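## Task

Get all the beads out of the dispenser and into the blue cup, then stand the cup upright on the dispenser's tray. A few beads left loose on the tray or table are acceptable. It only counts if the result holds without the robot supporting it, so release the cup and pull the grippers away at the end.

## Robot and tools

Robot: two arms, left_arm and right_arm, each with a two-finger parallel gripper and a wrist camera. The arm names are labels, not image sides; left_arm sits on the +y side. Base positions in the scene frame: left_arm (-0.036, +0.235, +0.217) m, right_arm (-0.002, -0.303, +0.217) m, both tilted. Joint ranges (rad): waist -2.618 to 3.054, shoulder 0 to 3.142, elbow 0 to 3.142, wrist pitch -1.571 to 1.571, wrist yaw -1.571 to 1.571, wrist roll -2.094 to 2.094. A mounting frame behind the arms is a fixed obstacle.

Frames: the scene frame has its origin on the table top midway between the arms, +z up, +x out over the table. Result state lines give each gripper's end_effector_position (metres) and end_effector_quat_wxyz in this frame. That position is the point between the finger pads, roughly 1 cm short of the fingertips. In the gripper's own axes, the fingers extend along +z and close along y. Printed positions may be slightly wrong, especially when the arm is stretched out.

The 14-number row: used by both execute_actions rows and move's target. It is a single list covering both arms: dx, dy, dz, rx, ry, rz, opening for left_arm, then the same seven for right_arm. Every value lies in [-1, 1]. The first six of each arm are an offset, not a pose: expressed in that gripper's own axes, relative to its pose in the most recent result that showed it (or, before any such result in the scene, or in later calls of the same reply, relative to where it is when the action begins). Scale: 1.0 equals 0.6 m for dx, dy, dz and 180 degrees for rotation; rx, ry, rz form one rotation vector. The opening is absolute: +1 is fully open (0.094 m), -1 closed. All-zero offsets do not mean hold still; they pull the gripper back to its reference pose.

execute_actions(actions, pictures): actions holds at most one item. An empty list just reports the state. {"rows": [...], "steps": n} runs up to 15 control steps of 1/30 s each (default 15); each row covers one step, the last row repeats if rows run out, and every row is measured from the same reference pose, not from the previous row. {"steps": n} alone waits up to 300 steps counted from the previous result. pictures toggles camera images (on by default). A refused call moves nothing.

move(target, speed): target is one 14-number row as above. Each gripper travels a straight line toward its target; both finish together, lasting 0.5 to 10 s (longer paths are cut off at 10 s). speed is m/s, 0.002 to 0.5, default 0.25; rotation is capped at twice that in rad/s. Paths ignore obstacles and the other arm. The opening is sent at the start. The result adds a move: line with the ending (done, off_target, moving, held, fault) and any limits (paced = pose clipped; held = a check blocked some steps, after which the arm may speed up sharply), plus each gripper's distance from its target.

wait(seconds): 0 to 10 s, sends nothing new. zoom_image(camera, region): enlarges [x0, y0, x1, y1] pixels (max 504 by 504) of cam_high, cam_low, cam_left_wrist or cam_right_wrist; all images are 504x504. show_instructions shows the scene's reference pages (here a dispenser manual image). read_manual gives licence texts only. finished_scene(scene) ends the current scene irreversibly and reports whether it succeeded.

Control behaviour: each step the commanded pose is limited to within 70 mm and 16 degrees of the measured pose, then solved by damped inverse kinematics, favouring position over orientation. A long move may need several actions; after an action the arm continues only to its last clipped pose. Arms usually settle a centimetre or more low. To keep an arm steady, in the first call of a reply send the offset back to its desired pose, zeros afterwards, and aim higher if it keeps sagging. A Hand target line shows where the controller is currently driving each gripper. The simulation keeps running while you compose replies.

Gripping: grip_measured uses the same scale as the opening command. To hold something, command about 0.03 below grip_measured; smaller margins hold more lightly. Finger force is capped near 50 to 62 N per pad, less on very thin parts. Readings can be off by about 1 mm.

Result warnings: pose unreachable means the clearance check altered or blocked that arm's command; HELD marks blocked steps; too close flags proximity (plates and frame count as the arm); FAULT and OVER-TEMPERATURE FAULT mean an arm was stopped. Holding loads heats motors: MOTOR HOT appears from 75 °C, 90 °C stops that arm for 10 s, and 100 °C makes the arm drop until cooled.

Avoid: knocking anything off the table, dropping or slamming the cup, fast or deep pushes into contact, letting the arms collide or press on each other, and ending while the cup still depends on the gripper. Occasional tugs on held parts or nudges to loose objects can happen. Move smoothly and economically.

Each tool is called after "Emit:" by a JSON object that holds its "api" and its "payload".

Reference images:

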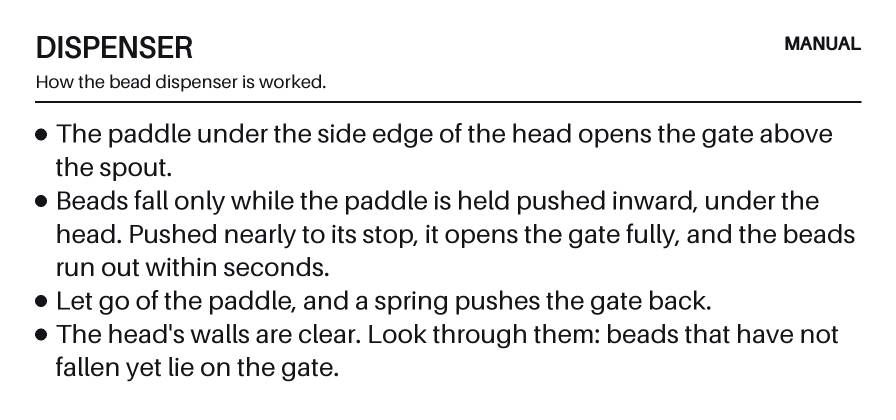

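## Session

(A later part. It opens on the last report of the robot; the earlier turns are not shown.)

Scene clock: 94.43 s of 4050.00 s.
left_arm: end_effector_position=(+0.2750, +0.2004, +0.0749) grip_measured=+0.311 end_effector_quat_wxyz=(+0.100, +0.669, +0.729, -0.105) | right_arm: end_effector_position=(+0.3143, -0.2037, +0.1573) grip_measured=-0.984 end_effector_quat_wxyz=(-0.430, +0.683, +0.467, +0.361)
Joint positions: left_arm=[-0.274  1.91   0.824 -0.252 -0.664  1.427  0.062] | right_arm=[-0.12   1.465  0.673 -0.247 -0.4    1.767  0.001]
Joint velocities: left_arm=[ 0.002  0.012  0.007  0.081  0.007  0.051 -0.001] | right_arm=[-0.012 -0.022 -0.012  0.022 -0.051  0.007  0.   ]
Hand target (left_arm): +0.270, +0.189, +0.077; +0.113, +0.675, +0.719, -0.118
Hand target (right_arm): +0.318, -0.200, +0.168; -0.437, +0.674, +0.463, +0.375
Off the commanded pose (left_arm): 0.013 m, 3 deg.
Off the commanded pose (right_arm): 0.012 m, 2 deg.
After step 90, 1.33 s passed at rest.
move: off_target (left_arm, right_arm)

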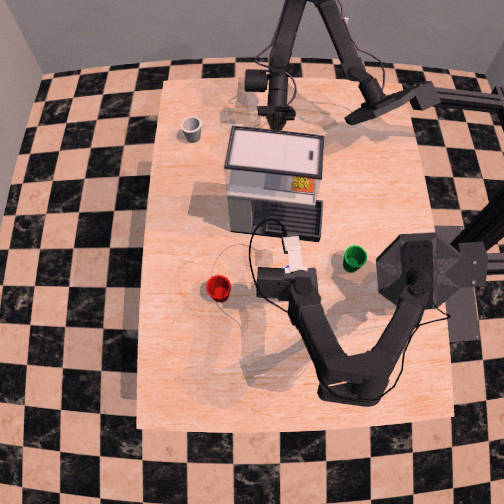

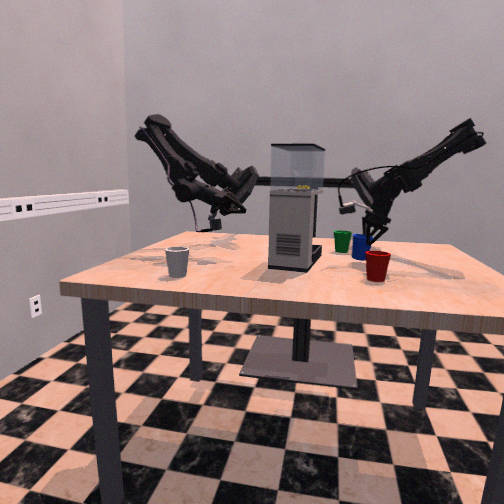

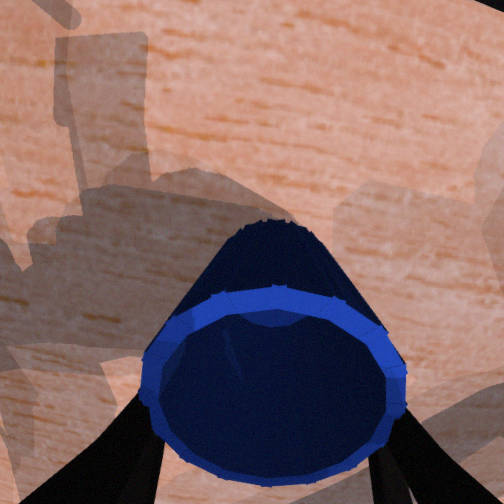

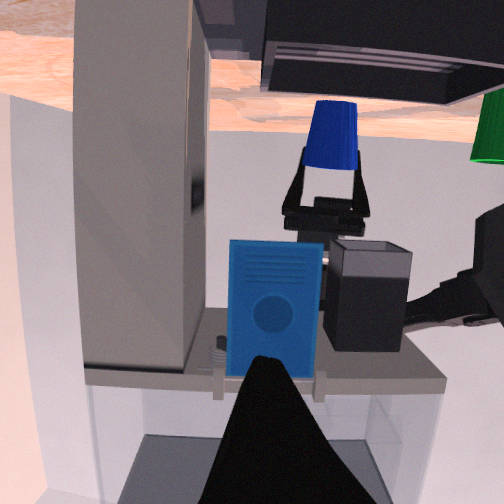

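Emit:
{"api": "move", "payload": {"target": [0,0,0.028,0,0.01,0,0.26,0.02,0,0,0,0.012,-0.003,-1], "speed": 0.02}}

Emit:
{"api": "zoom_image", "payload": {"camera": "cam_low", "region": [300,190,420,300]}}

Scene clock: 99.27 s of 4050.00 s.
left_arm: end_effector_position=(+0.2707, +0.2004, +0.0625) grip_measured=+0.311 end_effector_quat_wxyz=(+0.084, +0.672, +0.728, -0.102) | right_arm: end_effector_position=(+0.3143, -0.2036, +0.1577) grip_measured=-0.984 end_effector_quat_wxyz=(-0.431, +0.683, +0.466, +0.361)
Joint positions: left_arm=[-0.252  1.949  0.824 -0.222 -0.684  1.441  0.062] | right_arm=[-0.12   1.465  0.673 -0.247 -0.402  1.768  0.001]
Joint velocities: left_arm=[-0.022 -0.012  0.002 -0.051  0.051 -0.037 -0.001] | right_arm=[-0.002 -0.002 -0.007  0.007 -0.022 -0.022  0.001]
Hand target (left_arm): +0.275, +0.196, +0.059; +0.088, +0.671, +0.730, -0.095
Hand target (right_arm): +0.318, -0.200, +0.168; -0.437, +0.674, +0.462, +0.376
Off the commanded pose (left_arm): 0.007 m, 1 deg.
Off the commanded pose (right_arm): 0.012 m, 2 deg.
After step 90, 0.63 s passed at rest.
move: off_target (right_arm)

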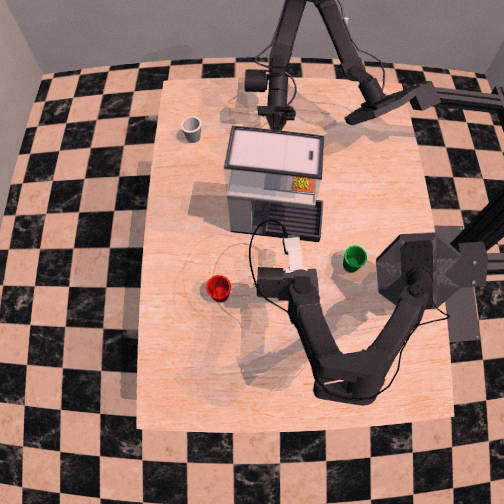

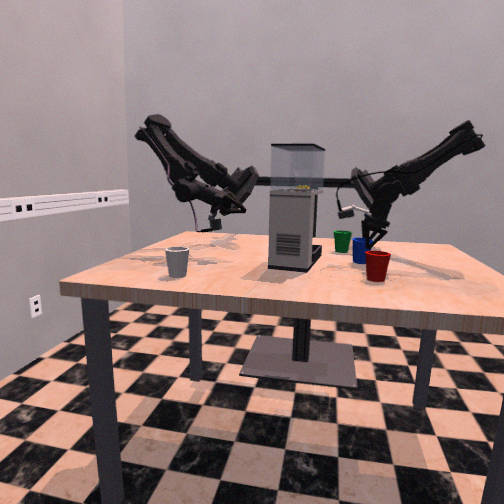

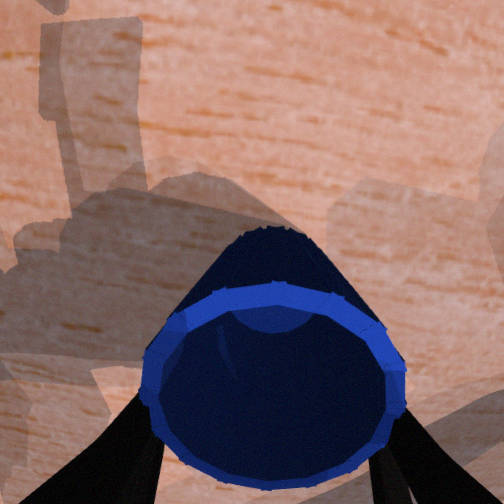

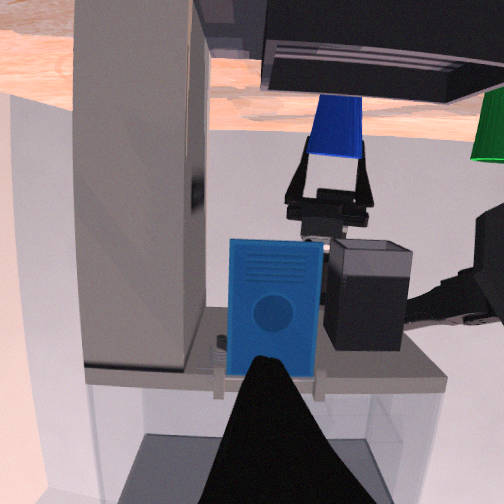

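Region (300, 190, 420, 300) of cam_low's 504x504 image, scaled by 4.200, with more detail than that image has; it fills the top 462 rows of this view, and the rest is white.

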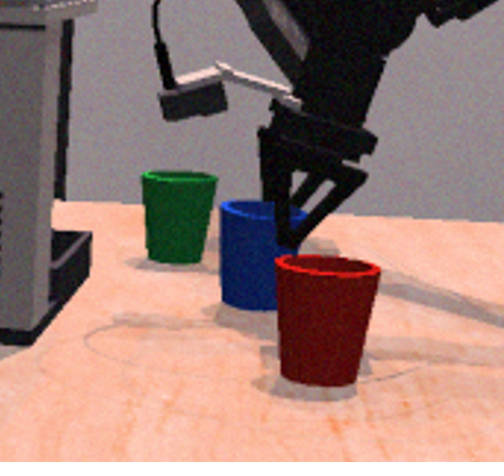

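Emit:
{"api": "execute_actions", "payload": {"actions": [{"rows":[[-0.005,0,0,0,0,0,1,0.02,0,0,0,0.012,-0.003,-1]],"steps":12}], "pictures": false}}

Emit:
{"api": "move", "payload": {"target": [-0.025,0,0,-0.06,-0.2,-0.09,1,0.02,0,0,0,0.012,-0.003,-1], "speed": 0.12}}

Scene clock: 104.20 s of 4050.00 s.
left_arm: end_effector_position=(+0.2707, +0.2006, +0.0624) grip_measured=+1.000 end_effector_quat_wxyz=(+0.084, +0.671, +0.730, -0.102) | right_arm: end_effector_position=(+0.3144, -0.2035, +0.1580) grip_measured=-0.984 end_effector_quat_wxyz=(-0.432, +0.683, +0.465, +0.362)
Joint positions: left_arm=[-0.252  1.949  0.824 -0.222 -0.685  1.437  0.094] | right_arm=[-0.12   1.465  0.673 -0.247 -0.404  1.769  0.001]
Joint velocities: left_arm=[ 0.002 -0.007  0.002  0.022 -0.095 -0.007  0.   ] | right_arm=[0.012 0.022 0.007 0.037 0.051 0.022 0.001]
Hand target (left_arm): +0.271, +0.197, +0.063; +0.084, +0.672, +0.728, -0.101
Hand target (right_arm): +0.318, -0.200, +0.168; -0.438, +0.674, +0.461, +0.376
Off the commanded pose (left_arm): 0.003 m, 0 deg.
Off the commanded pose (right_arm): 0.012 m, 2 deg.
Steps of this call (steps 1 to 90: nothing new was sent; then 1.53 s passed at rest; steps 91 to 102: all 12 steps of this action). Readings (end_effector_position):
91: left_arm (+0.2707, +0.2003, +0.0626) | right_arm (+0.3144, -0.2036, +0.1578)
92: left_arm (+0.2707, +0.2006, +0.0624) | right_arm (+0.3144, -0.2036, +0.1578)
94: left_arm (+0.2707, +0.2006, +0.0624) | right_arm (+0.3144, -0.2035, +0.1579)
98: left_arm (+0.2707, +0.2006, +0.0624) | right_arm (+0.3144, -0.2035, +0.1580)
102: the state above

Scene clock: 107.93 s of 4050.00 s.
left_arm: end_effector_position=(+0.2740, +0.1911, +0.0585) grip_measured=+1.000 end_effector_quat_wxyz=(+0.334, +0.490, +0.768, -0.244) | right_arm: end_effector_position=(+0.3145, -0.2039, +0.1577) grip_measured=-0.984 end_effector_quat_wxyz=(-0.433, +0.683, +0.463, +0.361)
Joint positions: left_arm=[0.097 1.781 0.567 0.199 0.049 1.563 0.094] | right_arm=[-0.123  1.465  0.673 -0.247 -0.407  1.771  0.001]
Joint velocities: left_arm=[-0.012 -0.002 -0.002  0.022  0.037 -0.051  0.   ] | right_arm=[-0.012 -0.002 -0.007 -0.007 -0.022 -0.007 -0.   ]
Hand target (left_arm): +0.272, +0.187, +0.065; +0.348, +0.489, +0.761, -0.248
Hand target (right_arm): +0.318, -0.200, +0.169; -0.439, +0.673, +0.460, +0.377
Off the commanded pose (left_arm): 0.009 m, 2 deg.
Off the commanded pose (right_arm): 0.012 m, 2 deg.
move: off_target (right_arm)

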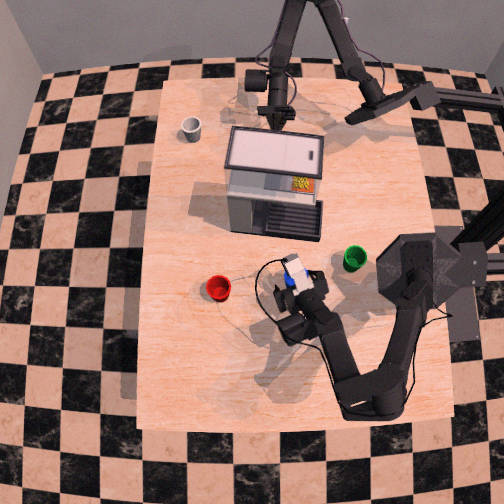

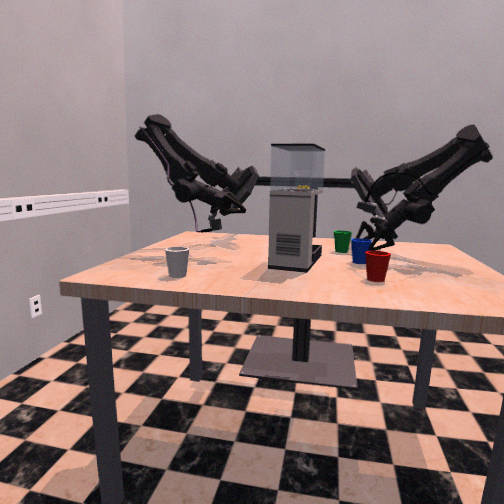

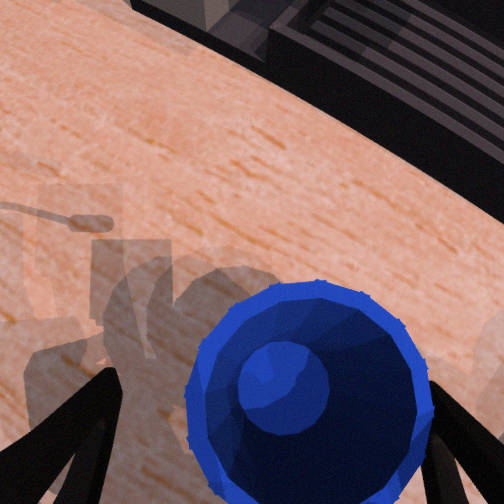

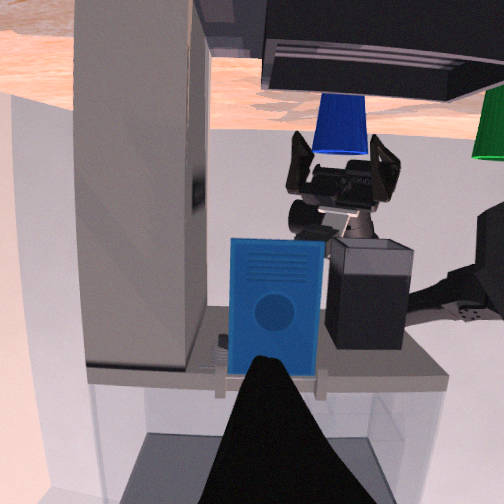

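Emit:
{"api": "move", "payload": {"target": [-0.008,-0.027,0,0,-0.01,0.03,1,0.02,0,0,0,0.012,-0.003,-1], "speed": 0.08}}

Emit:
{"api": "move", "payload": {"target": [-0.015,-0.005,0.03,0,-0.205,0,1,0.02,0,0,0,0.012,-0.003,-1], "speed": 0.12}}

Scene clock: 112.77 s of 4050.00 s.
left_arm: end_effector_position=(+0.2651, +0.1878, +0.0581) grip_measured=+1.000 end_effector_quat_wxyz=(+0.346, +0.521, +0.746, -0.229) | right_arm: end_effector_position=(+0.3145, -0.2038, +0.1581) grip_measured=-0.984 end_effector_quat_wxyz=(-0.434, +0.683, +0.463, +0.362)
Joint positions: left_arm=[0.102 1.781 0.526 0.242 0.054 1.652 0.094] | right_arm=[-0.123  1.465  0.673 -0.247 -0.409  1.773  0.001]
Joint velocities: left_arm=[ 0.002  0.002 -0.002  0.022 -0.037  0.022  0.   ] | right_arm=[ 0.007 -0.012  0.012 -0.007 -0.007  0.022  0.   ]
Hand target (left_arm): +0.261, +0.182, +0.063; +0.357, +0.521, +0.738, -0.236
Hand target (right_arm): +0.318, -0.200, +0.168; -0.440, +0.674, +0.458, +0.376
Off the commanded pose (left_arm): 0.009 m, 2 deg.
Off the commanded pose (right_arm): 0.012 m, 2 deg.
After step 90, 0.80 s passed at rest.
move: off_target (right_arm)

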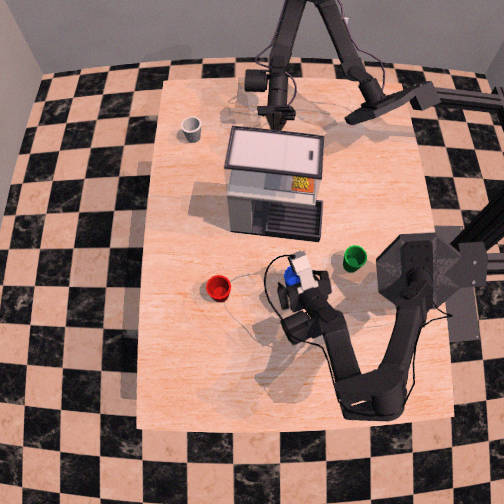

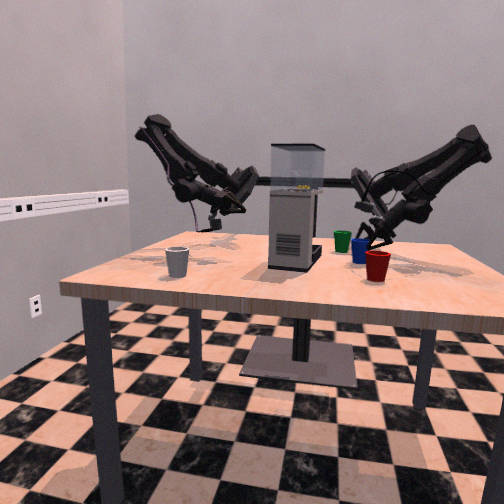

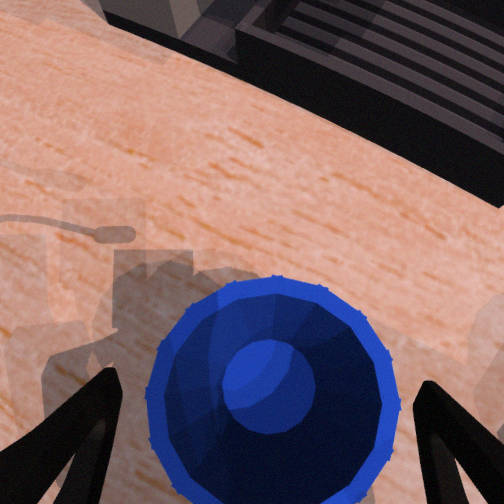

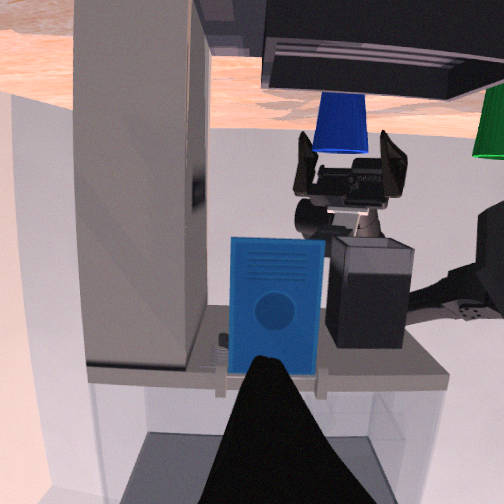

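Scene clock: 115.87 s of 4050.00 s.
left_arm: end_effector_position=(+0.2687, +0.1713, +0.0489) grip_measured=+1.000 end_effector_quat_wxyz=(+0.557, +0.433, +0.610, -0.362) | right_arm: end_effector_position=(+0.3146, -0.2043, +0.1577) grip_measured=-0.984 end_effector_quat_wxyz=(-0.435, +0.684, +0.461, +0.362)
Joint positions: left_arm=[ 0.428  2.098  0.792 -0.012  0.774  2.082  0.094] | right_arm=[-0.126  1.465  0.673 -0.247 -0.412  1.774  0.001]
Joint velocities: left_arm=[ 0.012 -0.002 -0.002 -0.007  0.037 -0.081  0.   ] | right_arm=[-0.012  0.002 -0.007  0.037 -0.022 -0.007 -0.001]
Hand target (left_arm): +0.268, +0.167, +0.052; +0.561, +0.422, +0.601, -0.382
Hand target (right_arm): +0.318, -0.200, +0.169; -0.441, +0.674, +0.458, +0.377
Off the commanded pose (left_arm): 0.005 m, 3 deg.
Off the commanded pose (right_arm): 0.012 m, 2 deg.
joint sent to its limit (left arm) — the command would take joint 6 (wrist roll) past its upper limit, so that joint was sent only as far as its limit.
move: off_target (left_arm, right_arm)

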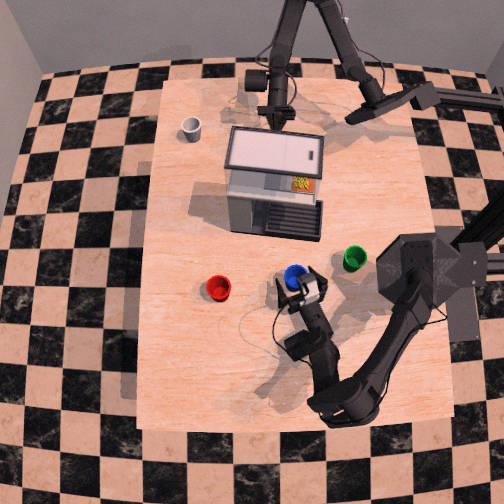

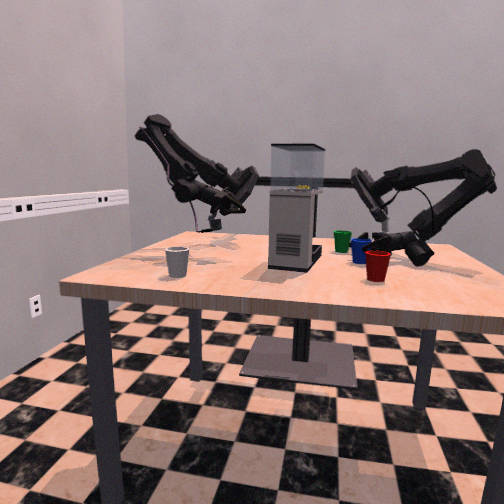

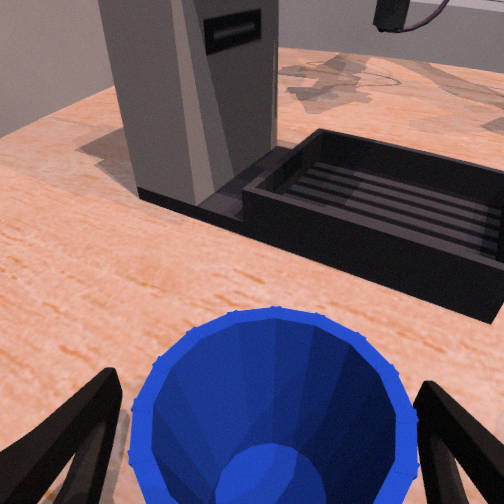

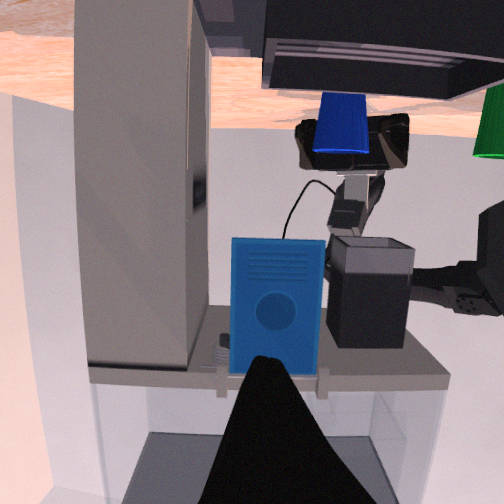

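Emit:
{"api": "execute_actions", "payload": {"actions": [{"rows":[[-0.005,0,0.005,0,-0.01,0,0.15,0.02,0,0,0,0.012,-0.003,-1]],"steps":15}], "pictures": false}}

Emit:
{"api": "move", "payload": {"target": [-0.118,-0.052,0.065,0.095,-0.02,0.01,0.15,0.02,0,0,0,0.012,-0.003,-1], "speed": 0.1}}

Emit:
{"api": "move", "payload": {"target": [-0.045,-0.01,0.17,0.01,-0.018,0,0.15,0.02,0,0,0,0.012,-0.003,-1], "speed": 0.06}}

Scene clock: 123.97 s of 4050.00 s.
left_arm: end_effector_position=(+0.2690, +0.1713, +0.0494) grip_measured=+0.326 end_effector_quat_wxyz=(+0.558, +0.433, +0.609, -0.362) | right_arm: end_effector_position=(+0.3147, -0.2041, +0.1581) grip_measured=-0.984 end_effector_quat_wxyz=(-0.435, +0.684, +0.460, +0.362)
Joint positions: left_arm=[ 0.427  2.098  0.792 -0.011  0.777  2.084  0.062] | right_arm=[-0.126  1.465  0.673 -0.247 -0.414  1.775  0.001]
Joint velocities: left_arm=[ 0.002  0.007  0.002  0.022 -0.066  0.022 -0.001] | right_arm=[-0.012 -0.017 -0.032  0.095  0.007 -0.022  0.   ]
Hand target (left_arm): +0.270, +0.168, +0.052; +0.565, +0.427, +0.602, -0.369
Hand target (right_arm): +0.318, -0.201, +0.168; -0.441, +0.675, +0.456, +0.377
Off the commanded pose (left_arm): 0.004 m, 2 deg.
Off the commanded pose (right_arm): 0.012 m, 2 deg.
joint sent to its limit (left arm) — the command would take joint 6 (wrist roll) past its upper limit, so that joint was sent only as far as its limit.
Steps of this call (steps 1 to 90: nothing new was sent; then 4.60 s passed at rest; steps 91 to 105: all 15 steps of this action). Readings (end_effector_position):
91: left_arm (+0.2689, +0.1714, +0.0493) | right_arm (+0.3147, -0.2042, +0.1578)
92: left_arm (+0.2689, +0.1714, +0.0493) | right_arm (+0.3147, -0.2042, +0.1578)
94: left_arm (+0.2690, +0.1713, +0.0494) | right_arm (+0.3147, -0.2042, +0.1580)
98: left_arm (+0.2690, +0.1713, +0.0494) | right_arm (+0.3147, -0.2041, +0.1580)
105: the state above

Scene clock: 126.03 s of 4050.00 s.
left_arm: end_effector_position=(+0.2479, +0.1137, +0.1009) grip_measured=+0.326 end_effector_quat_wxyz=(+0.502, +0.515, +0.535, -0.444) | right_arm: end_effector_position=(+0.3148, -0.2045, +0.1578) grip_measured=-0.984 end_effector_quat_wxyz=(-0.436, +0.685, +0.458, +0.362)
Joint positions: left_arm=[ 0.174  2.098  0.809 -0.177  0.618  2.018  0.062] | right_arm=[-0.129  1.465  0.673 -0.247 -0.417  1.777  0.001]
Joint velocities: left_arm=[-0.007 -0.022  0.002 -0.066  0.007  0.007  0.001] | right_arm=[-0.012  0.002  0.022 -0.051 -0.037  0.037  0.   ]
Hand target (left_arm): +0.255, +0.115, +0.114; +0.512, +0.510, +0.524, -0.451
Hand target (right_arm): +0.318, -0.201, +0.169; -0.442, +0.675, +0.455, +0.377
Off the commanded pose (left_arm): 0.015 m, 2 deg.
Off the commanded pose (right_arm): 0.012 m, 2 deg.
move: off_target (left_arm, right_arm)

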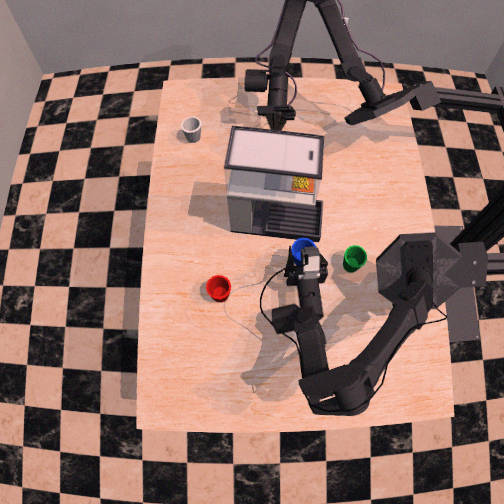

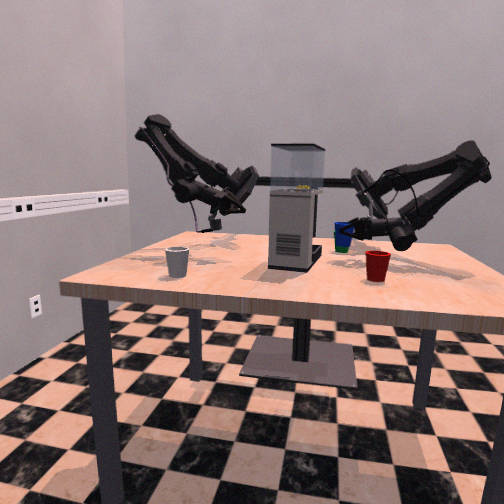

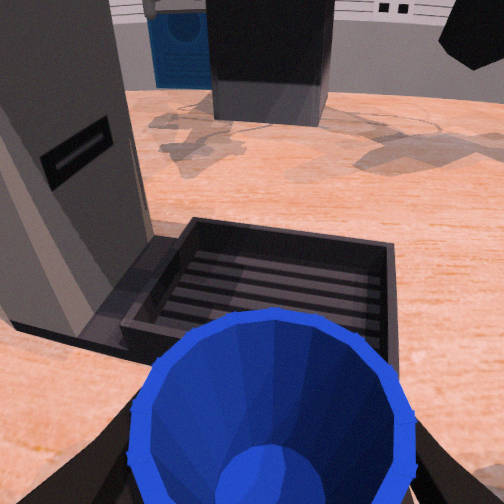

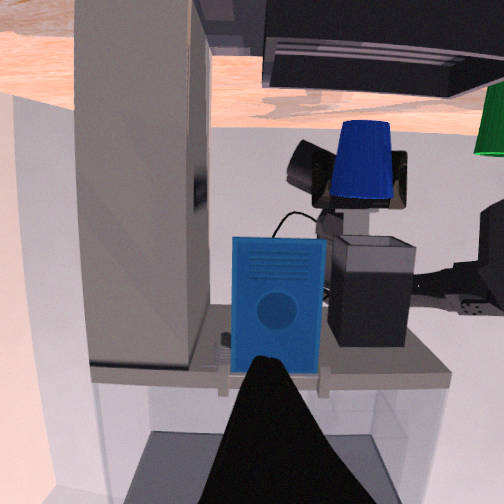

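Scene clock: 128.30 s of 4050.00 s.
left_arm: end_effector_position=(+0.2419, +0.0154, +0.1078) grip_measured=+0.326 end_effector_quat_wxyz=(+0.492, +0.514, +0.528, -0.464) | right_arm: end_effector_position=(+0.3149, -0.2049, +0.1576) grip_measured=-0.984 end_effector_quat_wxyz=(-0.437, +0.685, +0.457, +0.362)
Joint positions: left_arm=[-0.049  2.393  0.825  0.205  0.588  1.757  0.062] | right_arm=[-0.131  1.465  0.673 -0.247 -0.419  1.778  0.001]
Joint velocities: left_arm=[-0.002 -0.017 -0.007 -0.037 -0.051 -0.051  0.001] | right_arm=[ 0.002 -0.002 -0.002 -0.022  0.037 -0.007 -0.001]
Hand target (left_arm): +0.248, +0.009, +0.118; +0.509, +0.509, +0.514, -0.467
Hand target (right_arm): +0.319, -0.201, +0.168; -0.443, +0.676, +0.453, +0.377
Off the commanded pose (left_arm): 0.013 m, 3 deg.
Off the commanded pose (right_arm): 0.012 m, 2 deg.
move: off_target (left_arm, right_arm)

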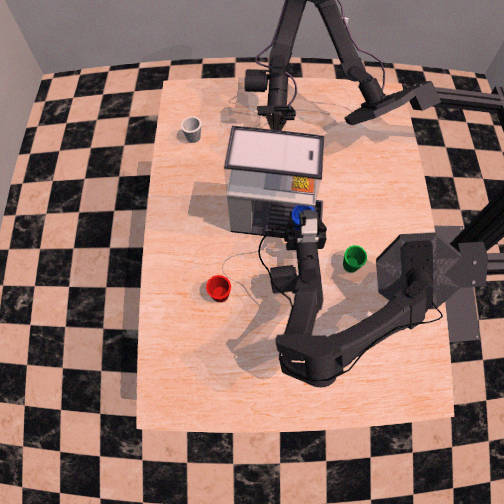

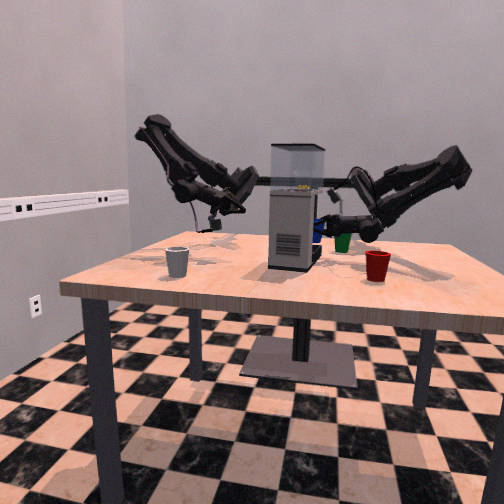

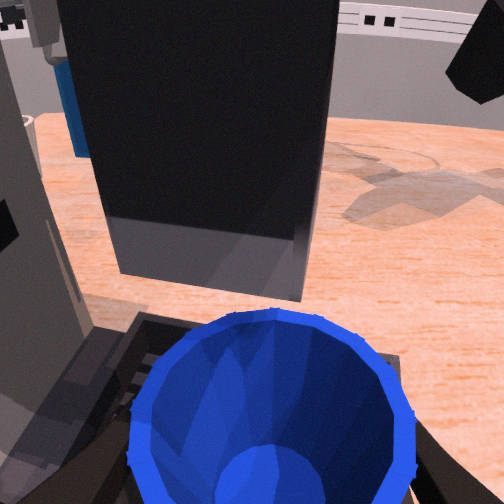

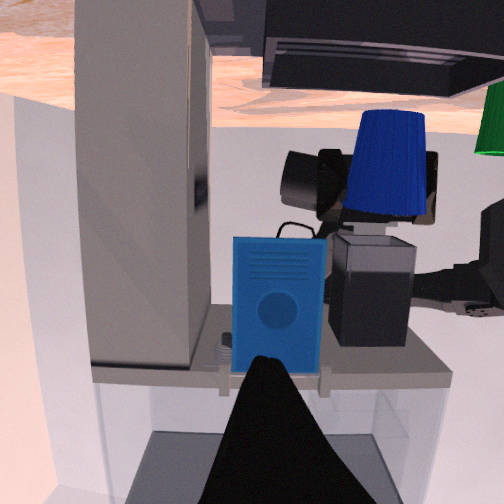

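Emit:
{"api": "move", "payload": {"target": [0.003,0.033,0.075,0,-0.015,0,0.15,0.02,0,0,0,0.012,-0.003,-1], "speed": 0.03}}

Scene clock: 133.83 s of 4050.00 s.
left_arm: end_effector_position=(+0.2560, -0.0198, +0.0867) grip_measured=+0.326 end_effector_quat_wxyz=(+0.479, +0.514, +0.536, -0.468) | right_arm: end_effector_position=(+0.3150, -0.2052, +0.1573) grip_measured=-0.984 end_effector_quat_wxyz=(-0.438, +0.686, +0.455, +0.361)
Joint positions: left_arm=[-0.083  2.554  0.972  0.234  0.562  1.696  0.062] | right_arm=[-0.134  1.465  0.673 -0.247 -0.421  1.78   0.001]
Joint velocities: left_arm=[ 0.017  0.012  0.002 -0.022 -0.022 -0.051 -0.   ] | right_arm=[ 0.007 -0.027 -0.022  0.037 -0.037  0.051 -0.   ]
Hand target (left_arm): +0.262, -0.028, +0.103; +0.504, +0.504, +0.516, -0.476
Hand target (right_arm): +0.319, -0.201, +0.168; -0.444, +0.676, +0.452, +0.376
Off the commanded pose (left_arm): 0.020 m, 4 deg.
Off the commanded pose (right_arm): 0.012 m, 2 deg.
After step 90, 0.63 s passed at rest.
move: off_target (left_arm, right_arm)

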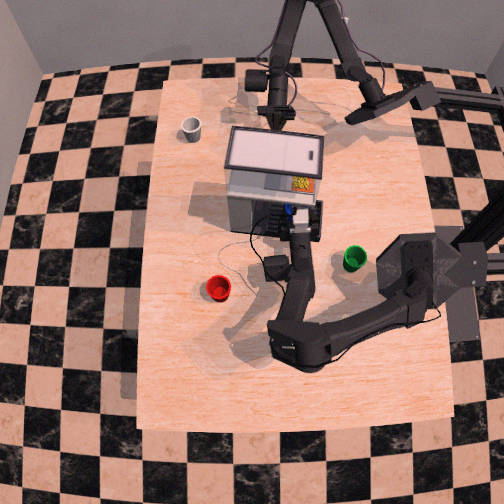

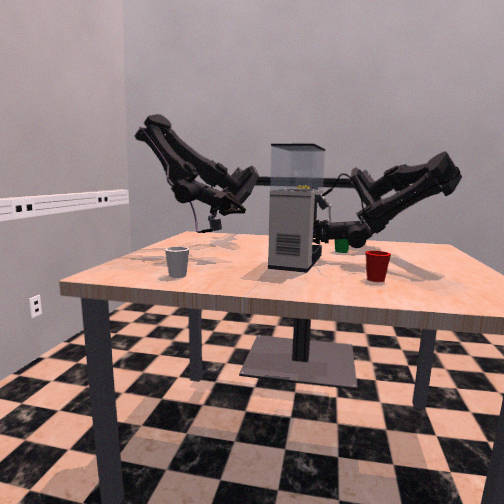

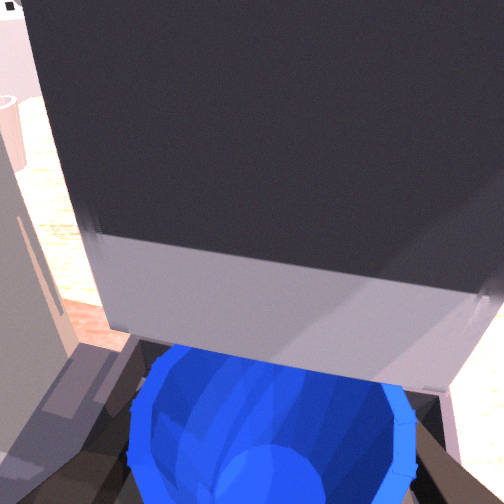

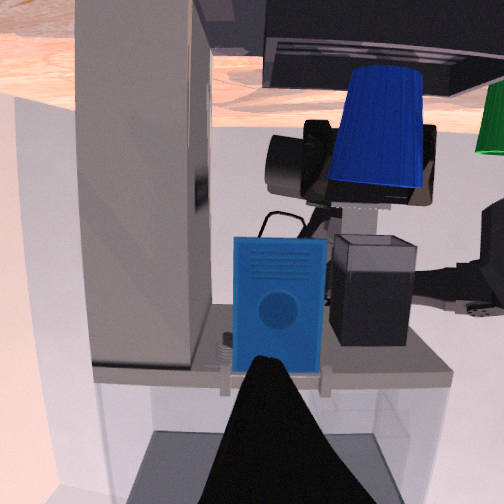

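Emit:
{"api": "move", "payload": {"target": [-0.012,0.008,0.033,0,-0.02,0.005,0.15,0.02,0,0,0,0.012,-0.003,-1], "speed": 0.02}}

Scene clock: 139.87 s of 4050.00 s.
left_arm: end_effector_position=(+0.2551, -0.0305, +0.0753) grip_measured=+0.326 end_effector_quat_wxyz=(+0.475, +0.512, +0.538, -0.471) | right_arm: end_effector_position=(+0.3150, -0.2055, +0.1572) grip_measured=-0.984 end_effector_quat_wxyz=(-0.438, +0.687, +0.454, +0.361)
Joint positions: left_arm=[-0.077  2.615  1.019  0.237  0.56   1.695  0.062] | right_arm=[-0.135  1.465  0.673 -0.247 -0.423  1.781  0.001]
Joint velocities: left_arm=[-0.007  0.002 -0.012 -0.007 -0.022  0.007 -0.   ] | right_arm=[ 0.007  0.002  0.002  0.037 -0.007 -0.007 -0.001]
Hand target (left_arm): +0.261, -0.039, +0.092; +0.499, +0.503, +0.517, -0.480
Hand target (right_arm): +0.319, -0.202, +0.168; -0.444, +0.677, +0.450, +0.376
Off the commanded pose (left_arm): 0.020 m, 4 deg.
Off the commanded pose (right_arm): 0.012 m, 2 deg.
After step 90, 1.20 s passed at rest.
move: off_target (left_arm, right_arm)

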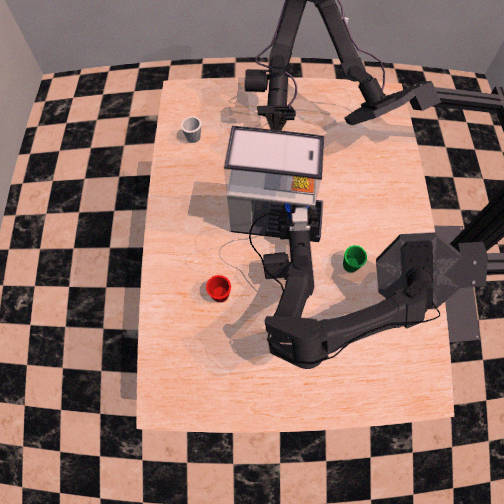

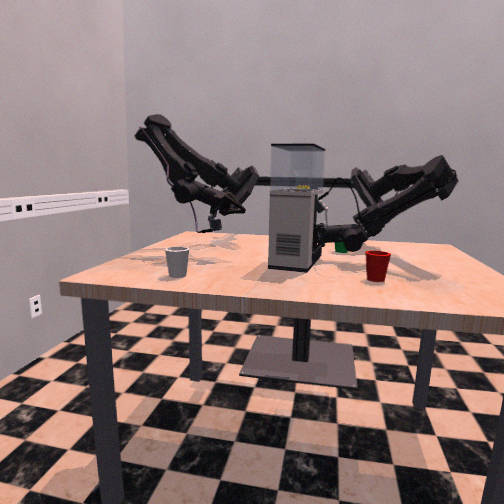

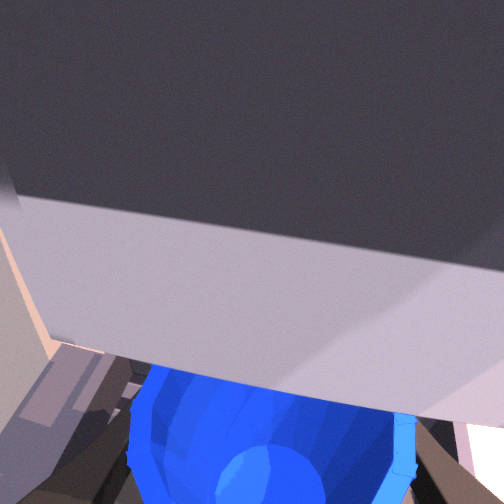

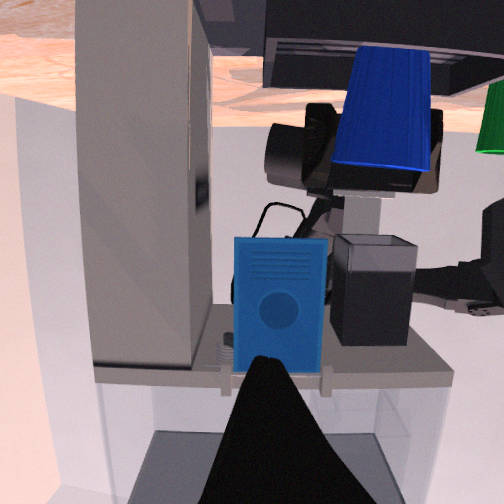

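Emit:
{"api": "move", "payload": {"target": [-0.015,0.01,0.013,0,-0.022,0.005,0.15,0.07,-0.01,0.11,0,0.012,-0.003,-1], "speed": 0.06}}

Scene clock: 146.60 s of 4050.00 s.
left_arm: end_effector_position=(+0.2613, -0.0308, +0.0685) grip_measured=+0.326 end_effector_quat_wxyz=(+0.479, +0.508, +0.542, -0.468) | right_arm: end_effector_position=(+0.3267, -0.1364, +0.1662) grip_measured=-0.984 end_effector_quat_wxyz=(-0.439, +0.685, +0.449, +0.368)
Joint positions: left_arm=[-0.061  2.633  1.047  0.237  0.569  1.703  0.062] | right_arm=[ 0.066  1.672  0.673  0.039 -0.327  1.967  0.001]
Joint velocities: left_arm=[ 0.007 -0.002 -0.007  0.007  0.066  0.007 -0.001] | right_arm=[-0.002 -0.002  0.002 -0.051 -0.037 -0.037 -0.   ]
Hand target (left_arm): +0.261, -0.038, +0.083; +0.496, +0.500, +0.518, -0.485
Hand target (right_arm): +0.330, -0.130, +0.174; -0.445, +0.678, +0.449, +0.377
Off the commanded pose (left_arm): 0.017 m, 4 deg.
Off the commanded pose (right_arm): 0.010 m, 1 deg.
After step 90, 1.93 s passed at rest.
move: off_target (left_arm)

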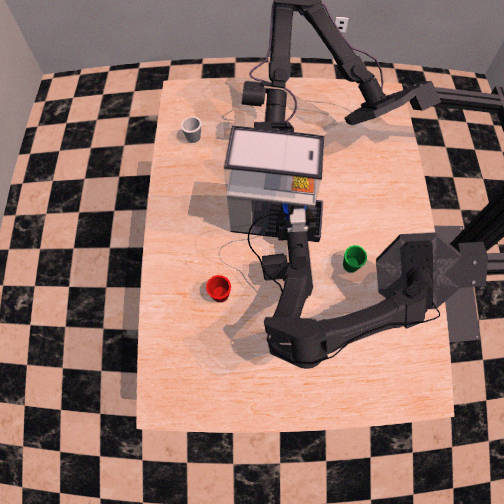

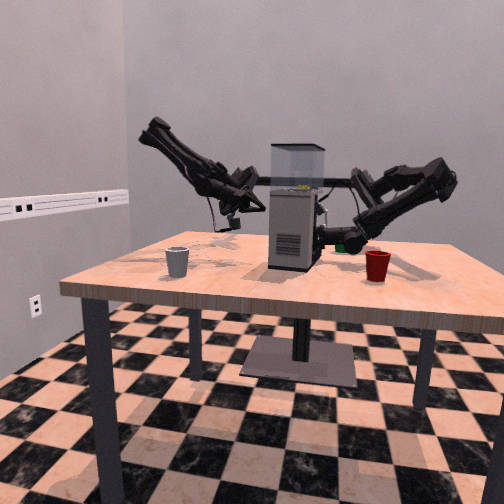

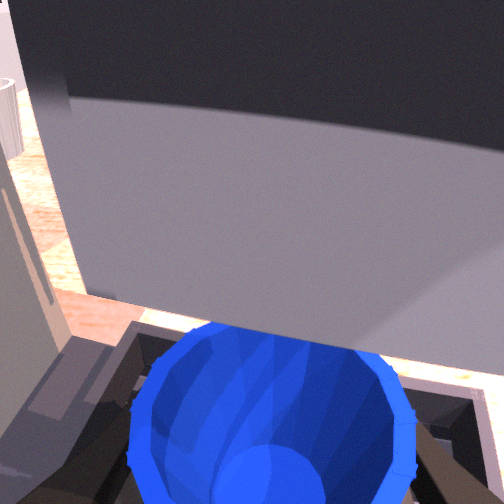

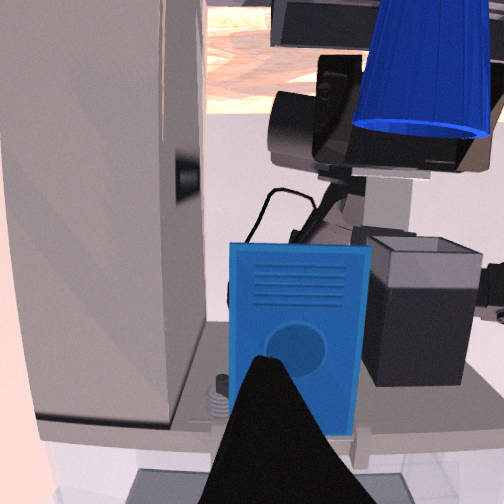

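Emit:
{"api": "move", "payload": {"target": [-0.018,-0.018,0.014,0,-0.022,0,0.15,0.035,-0.025,0.065,0,0.03,-0.04,-1], "speed": 0.04}}

Scene clock: 152.00 s of 4050.00 s.
left_arm: end_effector_position=(+0.2603, -0.0336, +0.0651) grip_measured=+0.326 end_effector_quat_wxyz=(+0.486, +0.502, +0.543, -0.466) | right_arm: end_effector_position=(+0.3357, -0.1007, +0.1670) grip_measured=-0.984 end_effector_quat_wxyz=(-0.422, +0.658, +0.461, +0.421)
Joint positions: left_arm=[-0.053  2.655  1.047  0.269  0.582  1.703  0.062] | right_arm=[ 0.118  1.817  0.673  0.263 -0.342  1.932  0.001]
Joint velocities: left_arm=[-0.012  0.002 -0.012 -0.066  0.051  0.081  0.001] | right_arm=[-0.027 -0.012 -0.002  0.066 -0.051 -0.022 -0.   ]
Hand target (left_arm): +0.251, -0.040, +0.078; +0.497, +0.492, +0.525, -0.485
Hand target (right_arm): +0.324, -0.091, +0.176; -0.435, +0.638, +0.470, +0.427
Off the commanded pose (left_arm): 0.018 m, 4 deg.
Off the commanded pose (right_arm): 0.018 m, 3 deg.
After step 90, 0.17 s passed at rest.
move: off_target (left_arm, right_arm)

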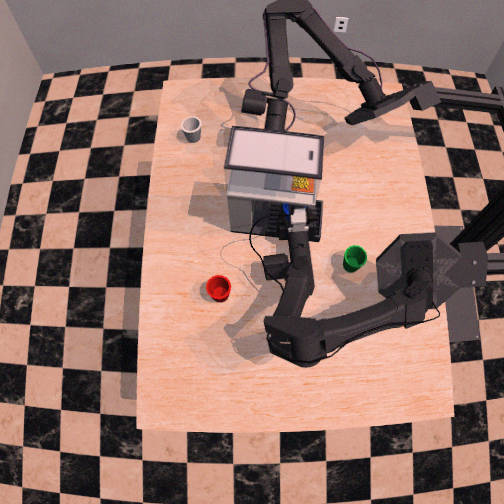

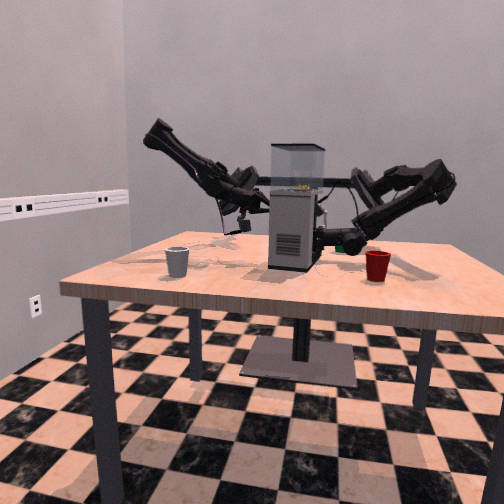

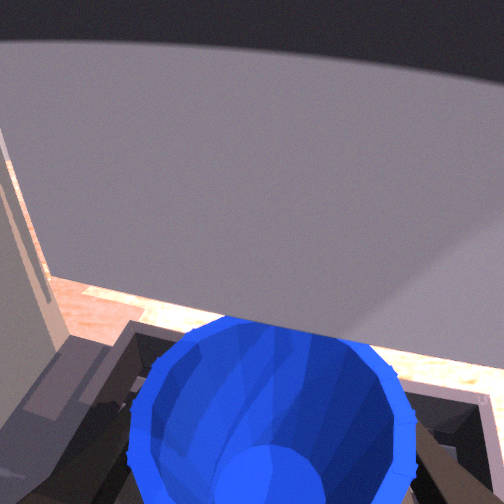

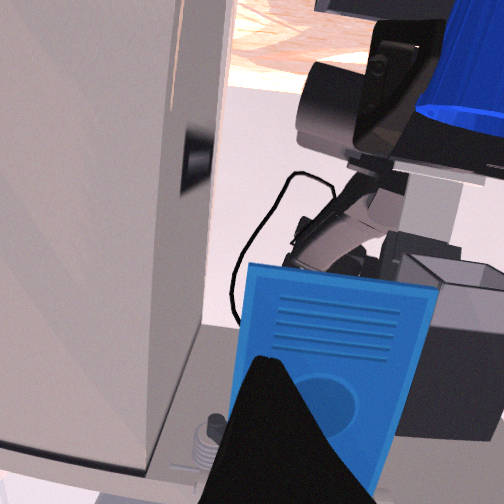

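Emit:
{"api": "move", "payload": {"target": [-0.016,-0.028,0.01,0,-0.02,0,0.15,0.012,-0.05,0.01,0.03,0.012,-0.02,-1], "speed": 0.04}}

Scene clock: 155.93 s of 4050.00 s.
left_arm: end_effector_position=(+0.2629, -0.0347, +0.0648) grip_measured=+0.326 end_effector_quat_wxyz=(+0.503, +0.496, +0.541, -0.457) | right_arm: end_effector_position=(+0.3305, -0.0992, +0.1696) grip_measured=-0.984 end_effector_quat_wxyz=(-0.422, +0.637, +0.480, +0.430)
Joint positions: left_arm=[-0.046  2.668  1.038  0.323  0.605  1.712  0.062] | right_arm=[ 0.117  1.817  0.673  0.242 -0.364  1.873  0.001]
Joint velocities: left_arm=[ 0.012 -0.012 -0.012 -0.022  0.037 -0.037 -0.   ] | right_arm=[ 0.002  0.002 -0.002  0.022  0.007 -0.066  0.001]
Hand target (left_arm): +0.244, -0.041, +0.074; +0.502, +0.487, +0.528, -0.482
Hand target (right_arm): +0.310, -0.088, +0.177; -0.447, +0.614, +0.493, +0.424
Off the commanded pose (left_arm): 0.022 m, 3 deg.
Off the commanded pose (right_arm): 0.026 m, 4 deg.
move: off_target (left_arm, right_arm)

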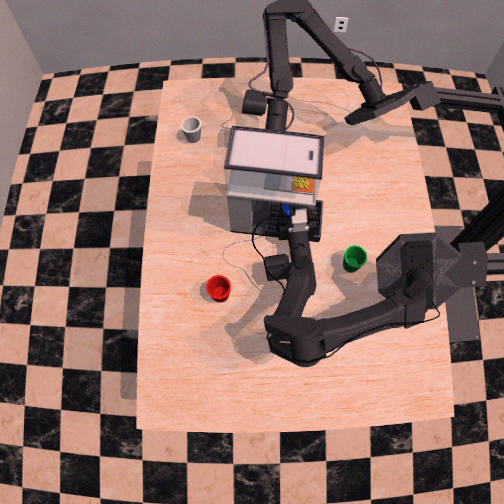

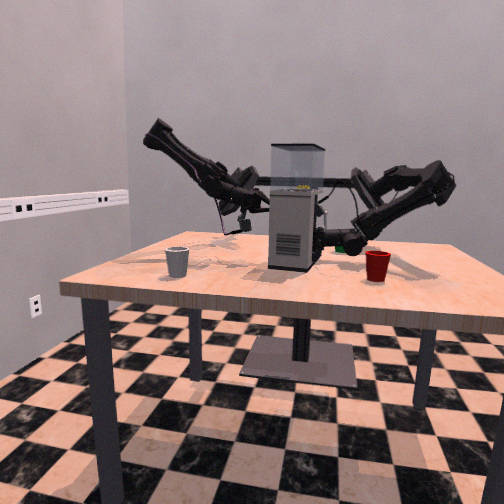

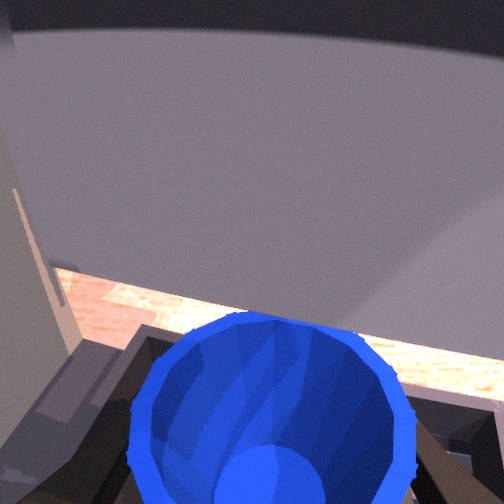

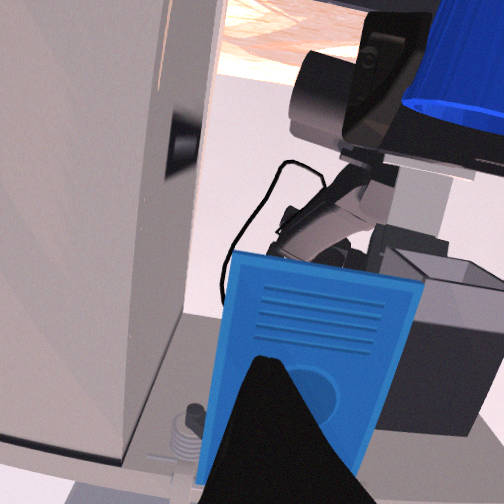

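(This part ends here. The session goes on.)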